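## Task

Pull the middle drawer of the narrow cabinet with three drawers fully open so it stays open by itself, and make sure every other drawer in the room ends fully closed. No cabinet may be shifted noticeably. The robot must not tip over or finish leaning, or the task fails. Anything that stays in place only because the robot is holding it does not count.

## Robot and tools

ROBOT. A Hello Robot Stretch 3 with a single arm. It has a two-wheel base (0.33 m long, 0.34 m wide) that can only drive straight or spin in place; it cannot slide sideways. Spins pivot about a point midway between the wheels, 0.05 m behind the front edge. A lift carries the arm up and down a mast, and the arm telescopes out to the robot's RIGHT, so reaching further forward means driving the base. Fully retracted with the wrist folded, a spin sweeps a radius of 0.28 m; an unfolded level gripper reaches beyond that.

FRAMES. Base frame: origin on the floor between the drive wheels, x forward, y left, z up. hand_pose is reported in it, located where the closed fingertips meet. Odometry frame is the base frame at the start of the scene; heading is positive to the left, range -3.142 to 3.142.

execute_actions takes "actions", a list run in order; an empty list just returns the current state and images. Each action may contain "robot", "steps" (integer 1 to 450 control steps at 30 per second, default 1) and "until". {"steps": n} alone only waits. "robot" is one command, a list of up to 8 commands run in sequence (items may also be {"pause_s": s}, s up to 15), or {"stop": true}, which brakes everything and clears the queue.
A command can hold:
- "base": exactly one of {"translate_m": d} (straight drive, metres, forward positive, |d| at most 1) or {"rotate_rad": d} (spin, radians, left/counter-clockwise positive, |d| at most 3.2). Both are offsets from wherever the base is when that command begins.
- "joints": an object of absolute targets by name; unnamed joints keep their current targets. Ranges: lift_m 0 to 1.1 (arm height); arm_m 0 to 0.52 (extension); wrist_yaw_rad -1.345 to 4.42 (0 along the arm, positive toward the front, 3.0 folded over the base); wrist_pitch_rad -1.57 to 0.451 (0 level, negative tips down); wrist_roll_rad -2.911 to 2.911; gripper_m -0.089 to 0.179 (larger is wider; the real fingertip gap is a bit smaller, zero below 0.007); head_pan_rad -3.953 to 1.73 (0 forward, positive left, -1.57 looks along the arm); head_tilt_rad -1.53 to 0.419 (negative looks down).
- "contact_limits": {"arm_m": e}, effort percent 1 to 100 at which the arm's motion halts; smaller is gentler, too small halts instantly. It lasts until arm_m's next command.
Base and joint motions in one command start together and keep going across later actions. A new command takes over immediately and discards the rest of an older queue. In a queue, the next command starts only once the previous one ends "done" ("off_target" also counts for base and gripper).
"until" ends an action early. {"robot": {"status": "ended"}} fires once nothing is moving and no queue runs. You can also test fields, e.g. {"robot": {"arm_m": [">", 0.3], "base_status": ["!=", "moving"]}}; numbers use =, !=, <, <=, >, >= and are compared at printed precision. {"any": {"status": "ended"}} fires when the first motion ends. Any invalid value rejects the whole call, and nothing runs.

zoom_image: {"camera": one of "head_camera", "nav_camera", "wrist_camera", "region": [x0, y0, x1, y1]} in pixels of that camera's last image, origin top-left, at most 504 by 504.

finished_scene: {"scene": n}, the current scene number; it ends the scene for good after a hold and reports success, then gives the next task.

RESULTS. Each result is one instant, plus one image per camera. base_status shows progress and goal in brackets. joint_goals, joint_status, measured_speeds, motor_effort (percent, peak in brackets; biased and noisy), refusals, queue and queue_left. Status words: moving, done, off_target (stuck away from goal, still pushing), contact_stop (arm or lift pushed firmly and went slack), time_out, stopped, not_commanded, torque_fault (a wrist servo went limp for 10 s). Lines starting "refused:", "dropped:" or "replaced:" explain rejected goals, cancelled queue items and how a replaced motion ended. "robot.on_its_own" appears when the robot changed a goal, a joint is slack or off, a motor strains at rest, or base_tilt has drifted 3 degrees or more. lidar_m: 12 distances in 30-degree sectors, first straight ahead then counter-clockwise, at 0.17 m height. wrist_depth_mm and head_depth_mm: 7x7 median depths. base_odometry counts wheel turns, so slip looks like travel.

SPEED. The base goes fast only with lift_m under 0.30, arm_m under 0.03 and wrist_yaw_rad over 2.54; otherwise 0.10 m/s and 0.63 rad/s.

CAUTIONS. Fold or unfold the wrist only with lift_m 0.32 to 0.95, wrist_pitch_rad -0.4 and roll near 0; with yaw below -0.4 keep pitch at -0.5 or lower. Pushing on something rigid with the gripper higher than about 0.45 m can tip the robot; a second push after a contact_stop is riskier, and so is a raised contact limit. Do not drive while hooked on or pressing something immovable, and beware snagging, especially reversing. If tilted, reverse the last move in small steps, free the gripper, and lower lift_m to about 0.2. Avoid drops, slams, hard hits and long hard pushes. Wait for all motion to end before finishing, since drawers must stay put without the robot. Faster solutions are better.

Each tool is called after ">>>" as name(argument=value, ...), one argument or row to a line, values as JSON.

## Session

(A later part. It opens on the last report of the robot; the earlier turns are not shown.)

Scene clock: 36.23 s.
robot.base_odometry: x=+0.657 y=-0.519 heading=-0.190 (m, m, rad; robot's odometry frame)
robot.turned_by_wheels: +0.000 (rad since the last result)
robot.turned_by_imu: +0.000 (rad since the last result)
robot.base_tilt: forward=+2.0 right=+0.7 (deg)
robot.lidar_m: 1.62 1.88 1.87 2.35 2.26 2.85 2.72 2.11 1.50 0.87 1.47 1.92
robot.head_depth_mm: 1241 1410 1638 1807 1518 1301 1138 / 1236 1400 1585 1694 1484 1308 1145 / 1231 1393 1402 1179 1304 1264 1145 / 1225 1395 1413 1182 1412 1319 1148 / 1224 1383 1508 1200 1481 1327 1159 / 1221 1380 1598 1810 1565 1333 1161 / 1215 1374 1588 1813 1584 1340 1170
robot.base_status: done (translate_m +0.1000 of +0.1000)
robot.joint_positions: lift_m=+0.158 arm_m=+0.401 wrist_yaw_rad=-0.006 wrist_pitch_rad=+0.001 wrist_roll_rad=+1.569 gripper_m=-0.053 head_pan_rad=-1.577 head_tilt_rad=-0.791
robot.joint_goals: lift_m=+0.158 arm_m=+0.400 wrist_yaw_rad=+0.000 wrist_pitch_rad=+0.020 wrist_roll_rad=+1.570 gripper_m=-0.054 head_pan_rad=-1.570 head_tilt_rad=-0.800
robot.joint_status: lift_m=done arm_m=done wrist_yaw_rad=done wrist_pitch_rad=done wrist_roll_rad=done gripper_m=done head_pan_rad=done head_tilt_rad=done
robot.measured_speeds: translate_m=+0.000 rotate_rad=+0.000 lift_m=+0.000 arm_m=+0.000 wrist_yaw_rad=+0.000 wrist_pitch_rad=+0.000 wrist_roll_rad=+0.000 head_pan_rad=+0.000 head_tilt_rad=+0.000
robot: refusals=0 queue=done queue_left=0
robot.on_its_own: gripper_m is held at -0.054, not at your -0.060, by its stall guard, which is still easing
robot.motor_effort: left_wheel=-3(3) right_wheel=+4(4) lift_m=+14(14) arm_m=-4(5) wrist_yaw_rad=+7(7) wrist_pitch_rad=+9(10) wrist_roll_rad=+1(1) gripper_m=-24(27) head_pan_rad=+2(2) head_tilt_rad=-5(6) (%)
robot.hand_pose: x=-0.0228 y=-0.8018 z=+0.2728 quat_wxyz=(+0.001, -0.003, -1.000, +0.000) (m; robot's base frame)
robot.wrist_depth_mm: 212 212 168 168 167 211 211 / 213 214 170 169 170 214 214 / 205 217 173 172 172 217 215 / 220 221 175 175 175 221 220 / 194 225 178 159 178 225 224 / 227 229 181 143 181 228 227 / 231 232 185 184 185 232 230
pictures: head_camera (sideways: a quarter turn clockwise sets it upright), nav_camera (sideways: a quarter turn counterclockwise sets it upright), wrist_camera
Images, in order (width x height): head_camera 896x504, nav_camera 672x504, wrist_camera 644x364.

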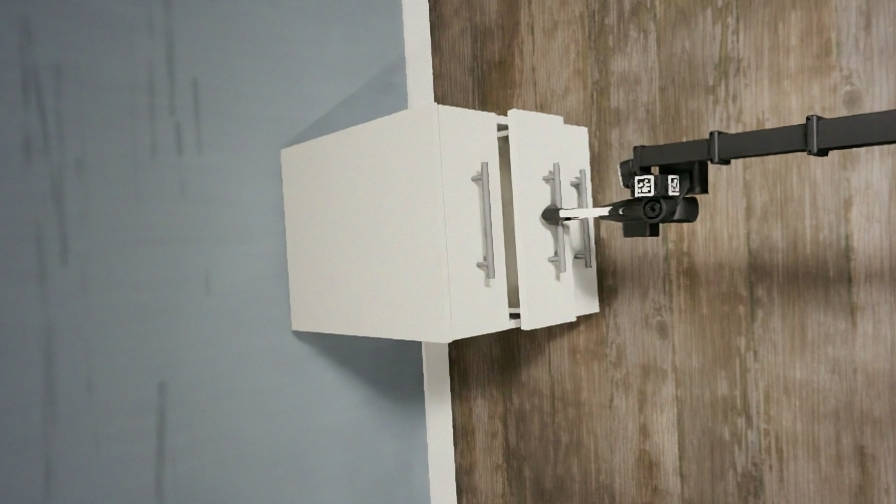

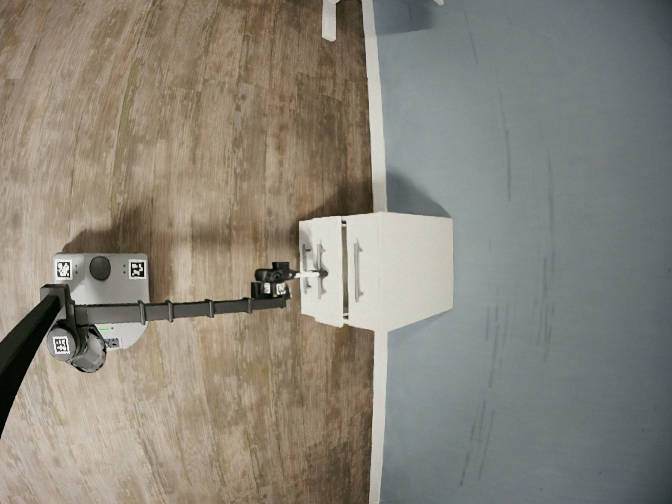

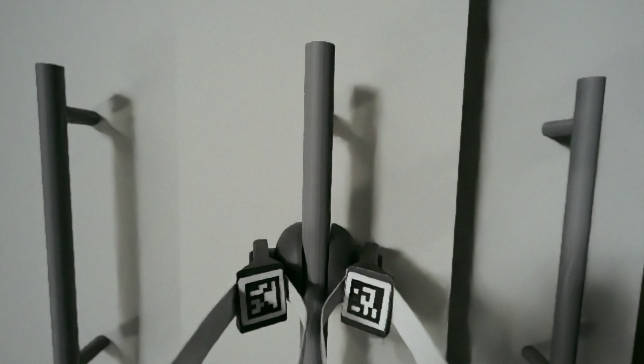

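>>> execute_actions(
  actions=[
    {"robot":{"base":{"translate_m":-0.008},"joints":{"arm_m":0.2,"gripper_m":-0.058},"contact_limits":{"arm_m":10}},"steps":200,"until":{"robot":{"status":"ended"}}},
  ],
)

Scene clock: 38.87 s.
robot.base_odometry: x=+0.649 y=-0.517 heading=-0.190 (m, m, rad; robot's odometry frame)
robot.turned_by_wheels: +0.000 (rad since the last result)
robot.turned_by_imu: +0.000 (rad since the last result)
robot.base_tilt: forward=+1.9 right=+0.7 (deg)
robot.lidar_m: 1.63 1.88 1.89 2.35 2.26 2.84 2.71 2.11 1.50 0.87 1.48 1.92
robot.head_depth_mm: 1240 1411 1650 1820 1524 1299 1138 / 1233 1399 1599 1699 1462 1282 1157 / 1229 1405 1400 1179 1255 1309 1105 / 1230 1389 1410 1183 1250 1300 1154 / 1220 1395 1501 1195 1452 1297 1156 / 1218 1386 1603 1808 1572 1329 1165 / 1212 1379 1592 1807 1580 1341 1168
robot.base_status: done (translate_m -0.0080 of -0.0080)
robot.joint_positions: lift_m=+0.158 arm_m=+0.200 wrist_yaw_rad=-0.009 wrist_pitch_rad=-0.001 wrist_roll_rad=+1.569 gripper_m=-0.048 head_pan_rad=-1.577 head_tilt_rad=-0.791
robot.joint_goals: lift_m=+0.158 arm_m=+0.200 wrist_yaw_rad=+0.000 wrist_pitch_rad=+0.020 wrist_roll_rad=+1.570 gripper_m=-0.049 head_pan_rad=-1.570 head_tilt_rad=-0.800
robot.joint_status: lift_m=done arm_m=done wrist_yaw_rad=done wrist_pitch_rad=done wrist_roll_rad=done gripper_m=done head_pan_rad=done head_tilt_rad=done
robot.measured_speeds: translate_m=+0.000 rotate_rad=+0.000 lift_m=+0.000 arm_m=+0.000 wrist_yaw_rad=+0.000 wrist_pitch_rad=+0.000 wrist_roll_rad=+0.000 head_pan_rad=+0.000 head_tilt_rad=+0.000
robot: refusals=0 queue=done queue_left=0
robot.on_its_own: gripper_m is held at -0.049, not at your -0.058, by its stall guard, which is still easing
robot.motor_effort: left_wheel=-3(8) right_wheel=+5(11) lift_m=+15(14) arm_m=-2(4) wrist_yaw_rad=+10(19) wrist_pitch_rad=+10(10) wrist_roll_rad=+1(1) gripper_m=-23(57) head_pan_rad=+3(2) head_tilt_rad=-4(5) (%)
robot.contact_limits: arm_m 10 (drawing in: default 17, maximum 28; extending or still: default 25, maximum 40)
robot.hand_pose: x=-0.0236 y=-0.6015 z=+0.2723 quat_wxyz=(+0.001, -0.004, -1.000, -0.001) (m; robot's base frame)
robot.wrist_depth_mm: 920 934 167 168 167 442 314 / 951 413 170 169 170 415 313 / 957 417 173 172 173 413 312 / 972 425 176 175 175 421 311 / - 430 178 159 178 428 309 / - 438 180 142 181 436 309 / - - 184 183 184 438 306
pictures: head_camera (sideways: a quarter turn clockwise sets it upright), nav_camera (sideways: a quarter turn counterclockwise sets it upright), wrist_camera
Images, in order (width x height): head_camera 896x504, nav_camera 672x504, wrist_camera 644x364.

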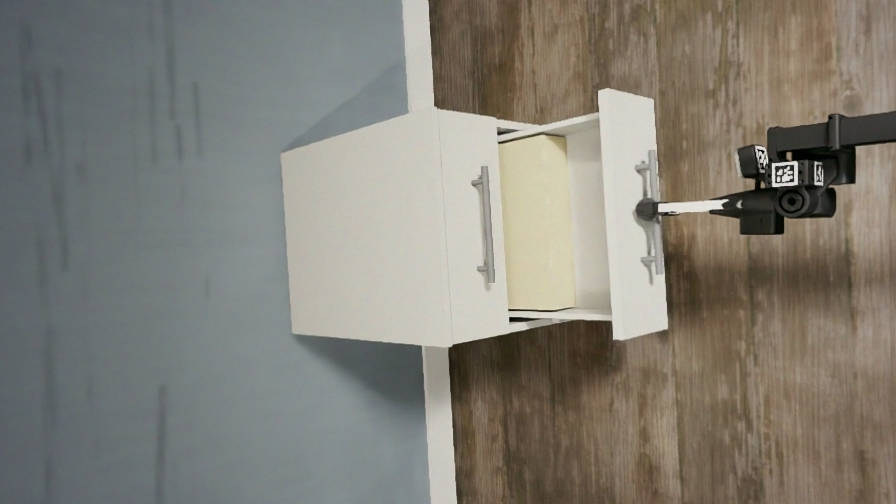

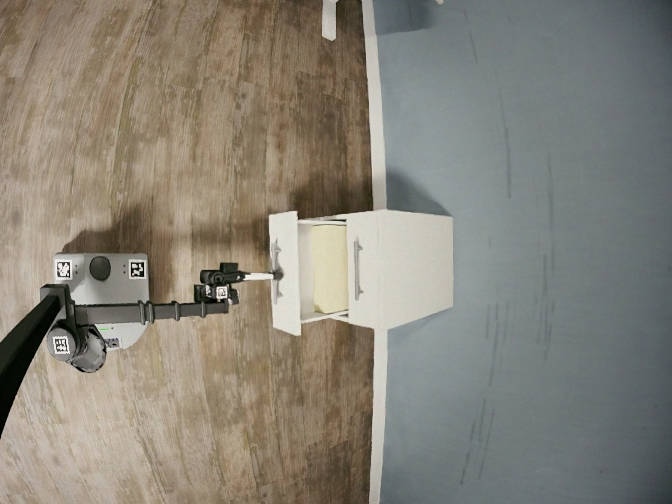

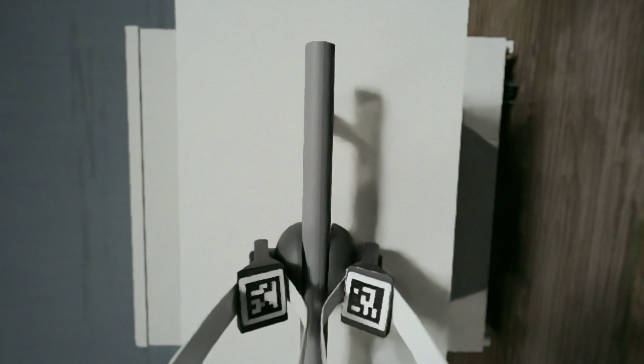

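>>> execute_actions(
  actions=[
    {"robot":{"base":{"translate_m":-0.006},"joints":{"arm_m":0.1,"gripper_m":-0.056},"contact_limits":{"arm_m":7}},"steps":200,"until":{"robot":{"status":"ended"}}},
  ],
)

Scene clock: 40.77 s.
robot.base_odometry: x=+0.643 y=-0.516 heading=-0.190 (m, m, rad; robot's odometry frame)
robot.turned_by_wheels: +0.000 (rad since the last result)
robot.turned_by_imu: +0.000 (rad since the last result)
robot.base_tilt: forward=+2.1 right=+0.8 (deg)
robot.lidar_m: 1.63 1.89 1.90 2.35 2.26 2.84 2.71 2.11 1.50 0.87 1.47 1.93
robot.head_depth_mm: 1237 1413 1632 1810 1515 1301 1135 / 1237 1405 1640 1745 1495 1228 1153 / 1229 1410 1395 1179 1217 1163 1190 / 1226 1403 1413 1184 1209 1171 1150 / 1222 1390 1479 1200 1342 1249 1160 / 1221 1386 1606 1813 1564 1337 1160 / 1210 1378 1605 1812 1582 1341 1170
robot.base_status: done (translate_m -0.0060 of -0.0060)
robot.joint_positions: lift_m=+0.158 arm_m=+0.100 wrist_yaw_rad=-0.004 wrist_pitch_rad=-0.003 wrist_roll_rad=+1.569 gripper_m=-0.049 head_pan_rad=-1.577 head_tilt_rad=-0.791
robot.joint_goals: lift_m=+0.158 arm_m=+0.100 wrist_yaw_rad=+0.000 wrist_pitch_rad=+0.020 wrist_roll_rad=+1.570 gripper_m=-0.050 head_pan_rad=-1.570 head_tilt_rad=-0.800
robot.joint_status: lift_m=done arm_m=done wrist_yaw_rad=done wrist_pitch_rad=done wrist_roll_rad=done gripper_m=done head_pan_rad=done head_tilt_rad=done
robot.measured_speeds: translate_m=+0.000 rotate_rad=+0.000 lift_m=+0.000 arm_m=+0.000 wrist_yaw_rad=+0.000 wrist_pitch_rad=+0.000 wrist_roll_rad=+0.000 head_pan_rad=+0.000 head_tilt_rad=+0.000
robot: refusals=0 queue=done queue_left=0
robot.on_its_own: gripper_m is held at -0.050, not at your -0.056, by its stall guard, which is still easing
robot.motor_effort: left_wheel=-1(9) right_wheel=+2(4) lift_m=+14(15) arm_m=-2(4) wrist_yaw_rad=+5(10) wrist_pitch_rad=+11(11) wrist_roll_rad=+1(1) gripper_m=-24(66) head_pan_rad=+3(2) head_tilt_rad=-5(5) (%)
robot.contact_limits: arm_m 7 (drawing in: default 17, maximum 28; extending or still: default 25, maximum 40)
robot.hand_pose: x=-0.0223 y=-0.5015 z=+0.2719 quat_wxyz=(+0.001, -0.002, -1.000, -0.002) (m; robot's base frame)
robot.wrist_depth_mm: - - 167 167 167 442 316 / - - 169 169 170 472 314 / - - 172 172 172 470 314 / - - 175 175 175 464 311 / - - 178 159 178 464 308 / - - 181 142 180 461 308 / - - 184 183 184 457 307
pictures: head_camera (sideways: a quarter turn clockwise sets it upright), nav_camera (sideways: a quarter turn counterclockwise sets it upright), wrist_camera
Images, in order (width x height): head_camera 896x504, nav_camera 672x504, wrist_camera 644x364.

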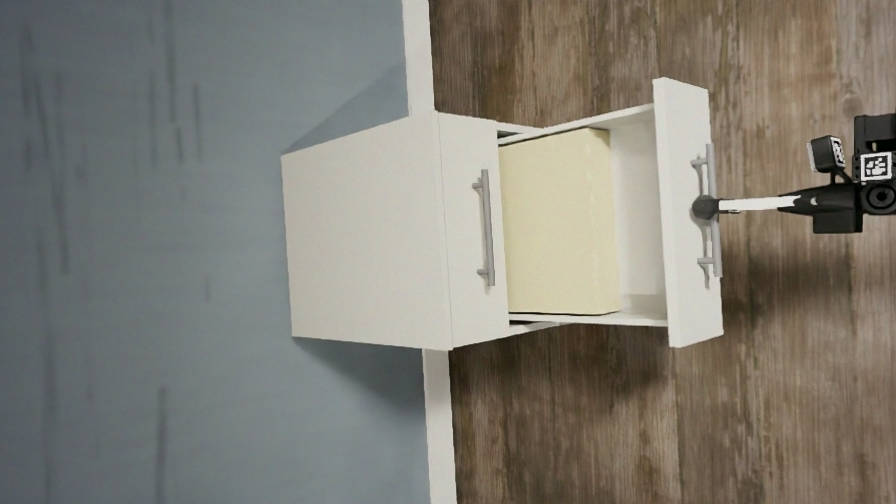

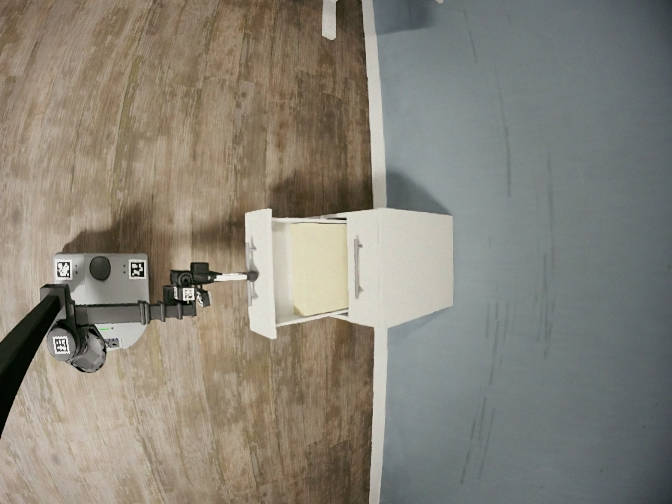

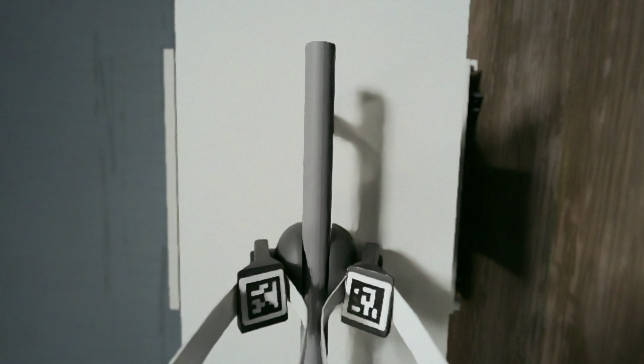

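>>> execute_actions(
  actions=[
    {"robot":{"base":{"translate_m":-0.003},"joints":{"arm_m":0.0,"gripper_m":-0.058},"contact_limits":{"arm_m":6}},"steps":200,"until":{"robot":{"status":"ended"}}},
  ],
)

Scene clock: 41.40 s.
robot.base_odometry: x=+0.640 y=-0.516 heading=-0.190 (m, m, rad; robot's odometry frame)
robot.turned_by_wheels: +0.000 (rad since the last result)
robot.turned_by_imu: +0.000 (rad since the last result)
robot.base_tilt: forward=+2.1 right=+0.7 (deg)
robot.lidar_m: 1.64 1.89 1.90 2.35 2.26 2.84 2.71 2.11 1.50 0.87 1.47 1.93
robot.head_depth_mm: 1242 1405 1640 1820 1512 1301 1137 / 1239 1407 1627 1739 1485 1229 1152 / 1232 1398 1396 1182 1216 1158 1191 / 1222 1389 1414 1185 1206 1171 1152 / 1224 1389 1482 1196 1296 1248 1154 / 1212 1388 1606 1806 1563 1335 1165 / 1216 1380 1600 1805 1583 1341 1168
robot.base_status: done (translate_m -0.0030 of -0.0030)
robot.joint_positions: lift_m=+0.158 arm_m=+0.100 wrist_yaw_rad=+0.006 wrist_pitch_rad=-0.002 wrist_roll_rad=+1.569 gripper_m=-0.057 head_pan_rad=-1.577 head_tilt_rad=-0.791
robot.joint_goals: lift_m=+0.158 arm_m=+0.100 wrist_yaw_rad=+0.000 wrist_pitch_rad=+0.020 wrist_roll_rad=+1.570 gripper_m=-0.058 head_pan_rad=-1.570 head_tilt_rad=-0.800
robot.joint_status: lift_m=done arm_m=contact_stop wrist_yaw_rad=done wrist_pitch_rad=done wrist_roll_rad=done gripper_m=done head_pan_rad=done head_tilt_rad=done
robot.measured_speeds: translate_m=+0.000 rotate_rad=+0.000 lift_m=+0.000 arm_m=+0.000 wrist_yaw_rad=+0.000 wrist_pitch_rad=+0.000 wrist_roll_rad=+0.000 head_pan_rad=+0.000 head_tilt_rad=+0.000
robot: refusals=0 queue=dropped queue_left=0
robot.on_its_own: arm_m is slack since a contact_stop, until your next command for it (your +0.000 is given up)
robot.motor_effort: left_wheel=+0(7) right_wheel=-2(5) lift_m=+14(15) arm_m=+1(9) wrist_yaw_rad=-7(7) wrist_pitch_rad=+10(11) wrist_roll_rad=+1(1) gripper_m=-27(67) head_pan_rad=+3(3) head_tilt_rad=-5(6) (%)
robot.contact_limits: arm_m 6 (drawing in: default 17, maximum 28; extending or still: default 25, maximum 40)
robot.hand_pose: x=-0.0198 y=-0.5014 z=+0.2722 quat_wxyz=(+0.001, +0.003, -1.000, -0.001) (m; robot's base frame)
robot.wrist_depth_mm: - - 166 166 166 442 316 / - - 168 168 169 474 314 / - - 171 171 172 469 315 / - - 175 174 174 472 312 / - - 178 176 178 464 312 / - - 181 142 181 464 309 / - - 185 184 185 460 307
pictures: head_camera (sideways: a quarter turn clockwise sets it upright), nav_camera (sideways: a quarter turn counterclockwise sets it upright), wrist_camera
Images, in order (width x height): head_camera 896x504, nav_camera 672x504, wrist_camera 644x364.

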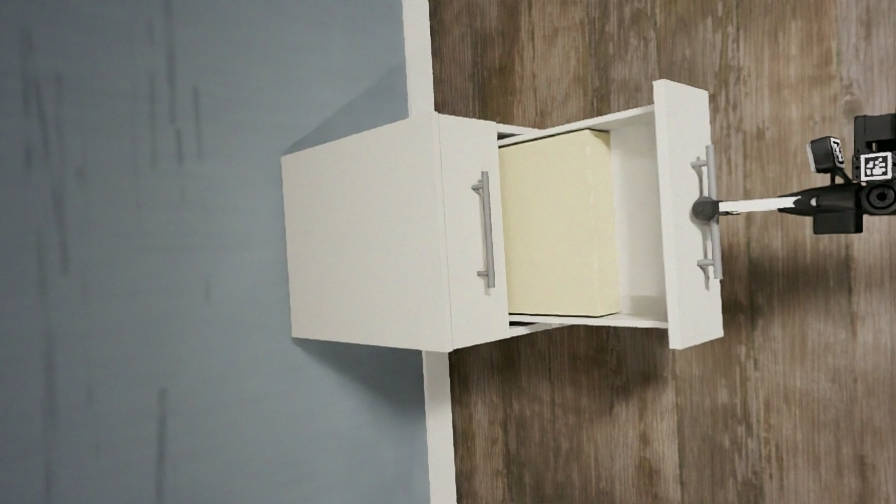

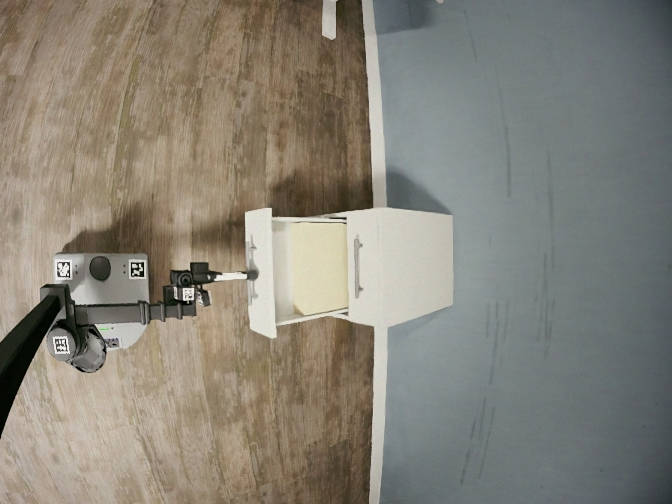

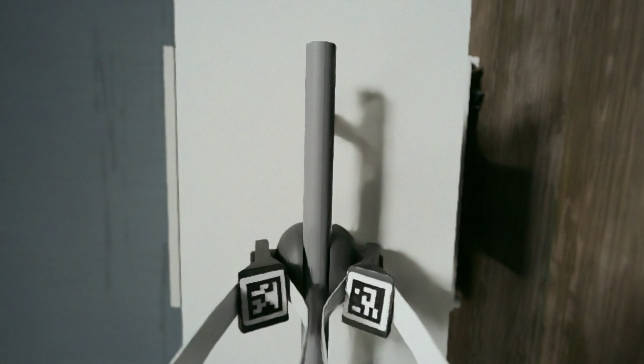

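Limit likely too low.

>>> execute_actions(
  actions=[
    {"robot":{"joints":{"arm_m":0.0},"contact_limits":{"arm_m":8}},"steps":200,"until":{"robot":{"status":"ended"}}},
  ],
)

Scene clock: 41.70 s.
robot.base_odometry: x=+0.640 y=-0.516 heading=-0.190 (m, m, rad; robot's odometry frame)
robot.turned_by_wheels: +0.000 (rad since the last result)
robot.turned_by_imu: +0.000 (rad since the last result)
robot.base_tilt: forward=+2.2 right=+0.7 (deg)
robot.lidar_m: 1.64 1.88 1.90 2.34 2.26 2.83 2.70 2.10 1.50 0.87 1.47 1.93
robot.head_depth_mm: 1238 1406 1640 1809 1523 1300 1135 / 1239 1409 1631 1743 1490 1228 1154 / 1227 1395 1402 1173 1216 1162 1193 / 1227 1396 1416 1187 1206 1168 1147 / 1226 1389 1479 1196 1296 1250 1157 / 1216 1385 1600 1812 1572 1332 1163 / 1219 1383 1592 1801 1565 1342 1165
robot.base_status: done (translate_m -0.0030 of -0.0030)
robot.joint_positions: lift_m=+0.158 arm_m=+0.099 wrist_yaw_rad=+0.007 wrist_pitch_rad=-0.001 wrist_roll_rad=+1.569 gripper_m=-0.055 head_pan_rad=-1.577 head_tilt_rad=-0.791
robot.joint_goals: lift_m=+0.158 arm_m=+0.099 wrist_yaw_rad=+0.000 wrist_pitch_rad=+0.020 wrist_roll_rad=+1.570 gripper_m=-0.055 head_pan_rad=-1.570 head_tilt_rad=-0.800
robot.joint_status: lift_m=done arm_m=contact_stop wrist_yaw_rad=done wrist_pitch_rad=done wrist_roll_rad=done gripper_m=done head_pan_rad=done head_tilt_rad=done
robot.measured_speeds: translate_m=+0.000 rotate_rad=+0.000 lift_m=+0.000 arm_m=+0.006 wrist_yaw_rad=+0.000 wrist_pitch_rad=+0.000 wrist_roll_rad=+0.000 head_pan_rad=+0.000 head_tilt_rad=+0.000
robot: refusals=0 queue=dropped queue_left=0
robot.on_its_own: arm_m is slack since a contact_stop, until your next command for it (your +0.000 is given up)
robot.motor_effort: left_wheel=+0(1) right_wheel=-3(2) lift_m=+15(14) arm_m=-3(9) wrist_yaw_rad=-7(8) wrist_pitch_rad=+10(11) wrist_roll_rad=+1(1) gripper_m=-8(27) head_pan_rad=+2(3) head_tilt_rad=-6(6) (%)
robot.contact_limits: arm_m 8 (drawing in: default 17, maximum 28; extending or still: default 25, maximum 40)
robot.hand_pose: x=-0.0197 y=-0.5000 z=+0.2724 quat_wxyz=(+0.001, +0.003, -1.000, -0.001) (m; robot's base frame)
robot.wrist_depth_mm: - - 167 167 167 446 317 / - - 170 169 170 471 315 / - - 173 172 173 471 314 / - - 176 175 175 469 312 / - - 179 160 179 469 311 / - - 182 144 182 463 309 / - - 186 186 186 458 307
pictures: head_camera (sideways: a quarter turn clockwise sets it upright), nav_camera (sideways: a quarter turn counterclockwise sets it upright), wrist_camera
Images, in order (width x height): head_camera 896x504, nav_camera 672x504, wrist_camera 644x364.

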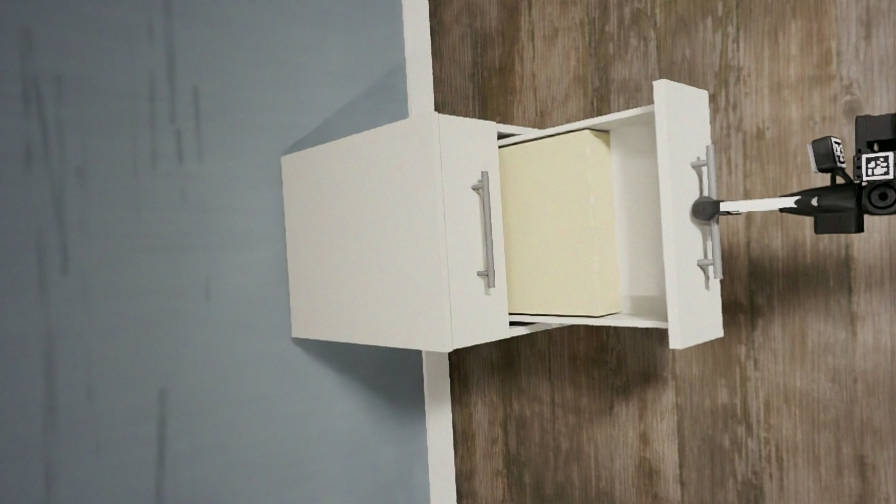

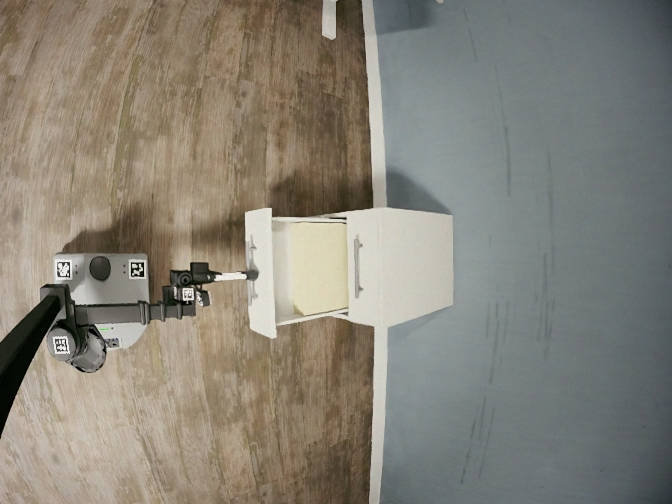

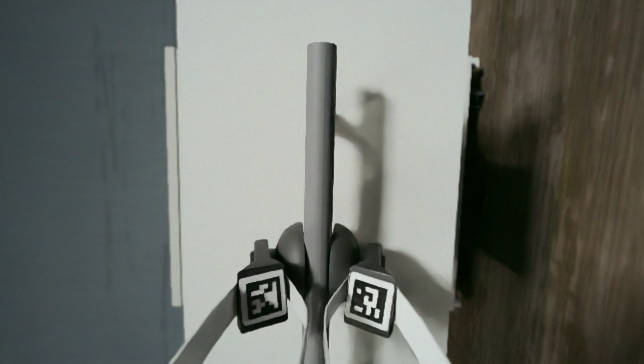

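It's at its end stop. Release, and check the two-drawer cabinet.

>>> execute_actions(
  actions=[
    {"robot":[{"joints":{"gripper_m":0.06,"head_pan_rad":0.75,"head_tilt_rad":-0.4}},{"joints":{"arm_m":0.02}}],"steps":200,"until":{"robot":{"status":"ended"}}},
  ],
)

Scene clock: 45.10 s.
robot.base_odometry: x=+0.640 y=-0.516 heading=-0.190 (m, m, rad; robot's odometry frame)
robot.turned_by_wheels: +0.000 (rad since the last result)
robot.turned_by_imu: -0.001 (rad since the last result)
robot.base_tilt: forward=+2.0 right=+0.8 (deg)
robot.lidar_m: 1.64 1.88 1.90 2.34 2.26 2.83 2.71 2.10 1.50 0.87 1.48 1.93
robot.head_depth_mm: 1875 1985 2104 2264 2281 1731 1393 / 2027 2144 2299 2461 2327 1740 1397 / 2186 2331 2460 2280 2297 1761 1405 / 2380 2548 2713 2040 2162 1769 1416 / 2577 2802 2957 2237 2314 1789 1431 / 2508 2635 2763 2906 2394 1802 1436 / 2306 2409 2509 2632 2420 1807 1449
robot.base_status: done (translate_m -0.0030 of -0.0030)
robot.joint_positions: lift_m=+0.158 arm_m=+0.020 wrist_yaw_rad=+0.001 wrist_pitch_rad=+0.006 wrist_roll_rad=+1.569 gripper_m=+0.060 head_pan_rad=+0.743 head_tilt_rad=-0.408
robot.joint_goals: lift_m=+0.158 arm_m=+0.020 wrist_yaw_rad=+0.000 wrist_pitch_rad=+0.020 wrist_roll_rad=+1.570 gripper_m=+0.060 head_pan_rad=+0.750 head_tilt_rad=-0.400
robot.joint_status: lift_m=done arm_m=done wrist_yaw_rad=done wrist_pitch_rad=done wrist_roll_rad=done gripper_m=done head_pan_rad=done head_tilt_rad=done
robot.measured_speeds: translate_m=+0.000 rotate_rad=+0.000 lift_m=+0.000 arm_m=+0.000 wrist_yaw_rad=+0.000 wrist_pitch_rad=+0.000 wrist_roll_rad=+0.000 head_pan_rad=+0.000 head_tilt_rad=+0.000
robot: refusals=0 queue=done queue_left=0
robot.motor_effort: left_wheel=-1(1) right_wheel=+0(3) lift_m=+15(14) arm_m=-2(4) wrist_yaw_rad=-1(8) wrist_pitch_rad=+7(11) wrist_roll_rad=+1(1) gripper_m=+1(81) head_pan_rad=+2(28) head_tilt_rad=+5(33) (%)
robot.hand_pose: x=-0.0210 y=-0.4216 z=+0.2742 quat_wxyz=(+0.001, +0.001, -1.000, +0.003) (m; robot's base frame)
robot.wrist_depth_mm: - - 246 244 243 485 320 / - - 250 246 249 483 319 / - - 254 251 252 483 317 / - - 259 255 257 478 315 / - - 609 262 604 475 315 / - - - 266 - 473 314 / - - 272 268 271 437 312
pictures: head_camera (sideways: a quarter turn clockwise sets it upright), nav_camera (sideways: a quarter turn counterclockwise sets it upright), wrist_camera
Images, in order (width x height): head_camera 896x504, nav_camera 672x504, wrist_camera 644x364.

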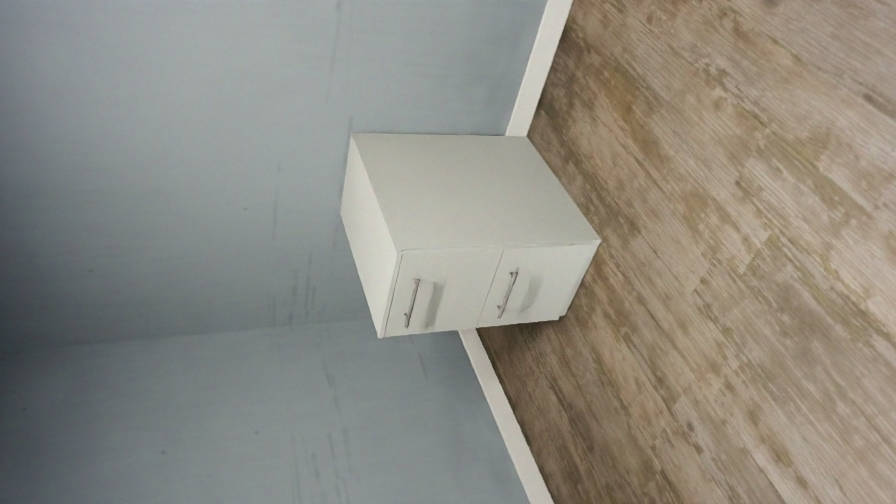

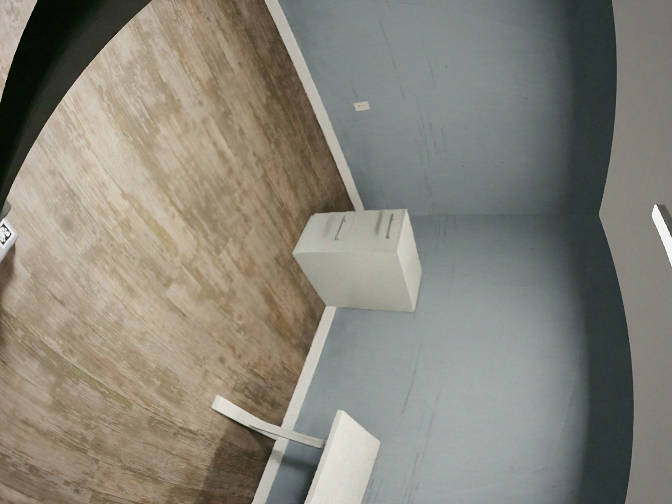

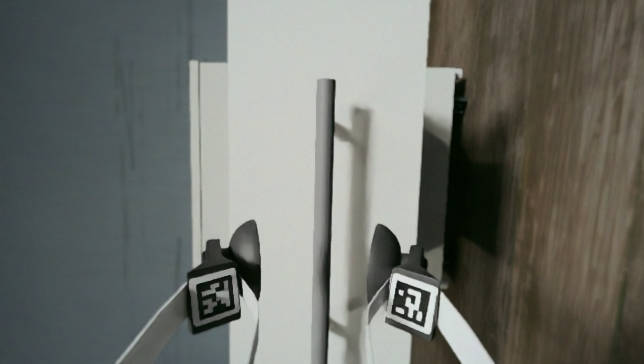

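>>> finished_scene(
  scene=1,
)

The scene is finished: the task was done.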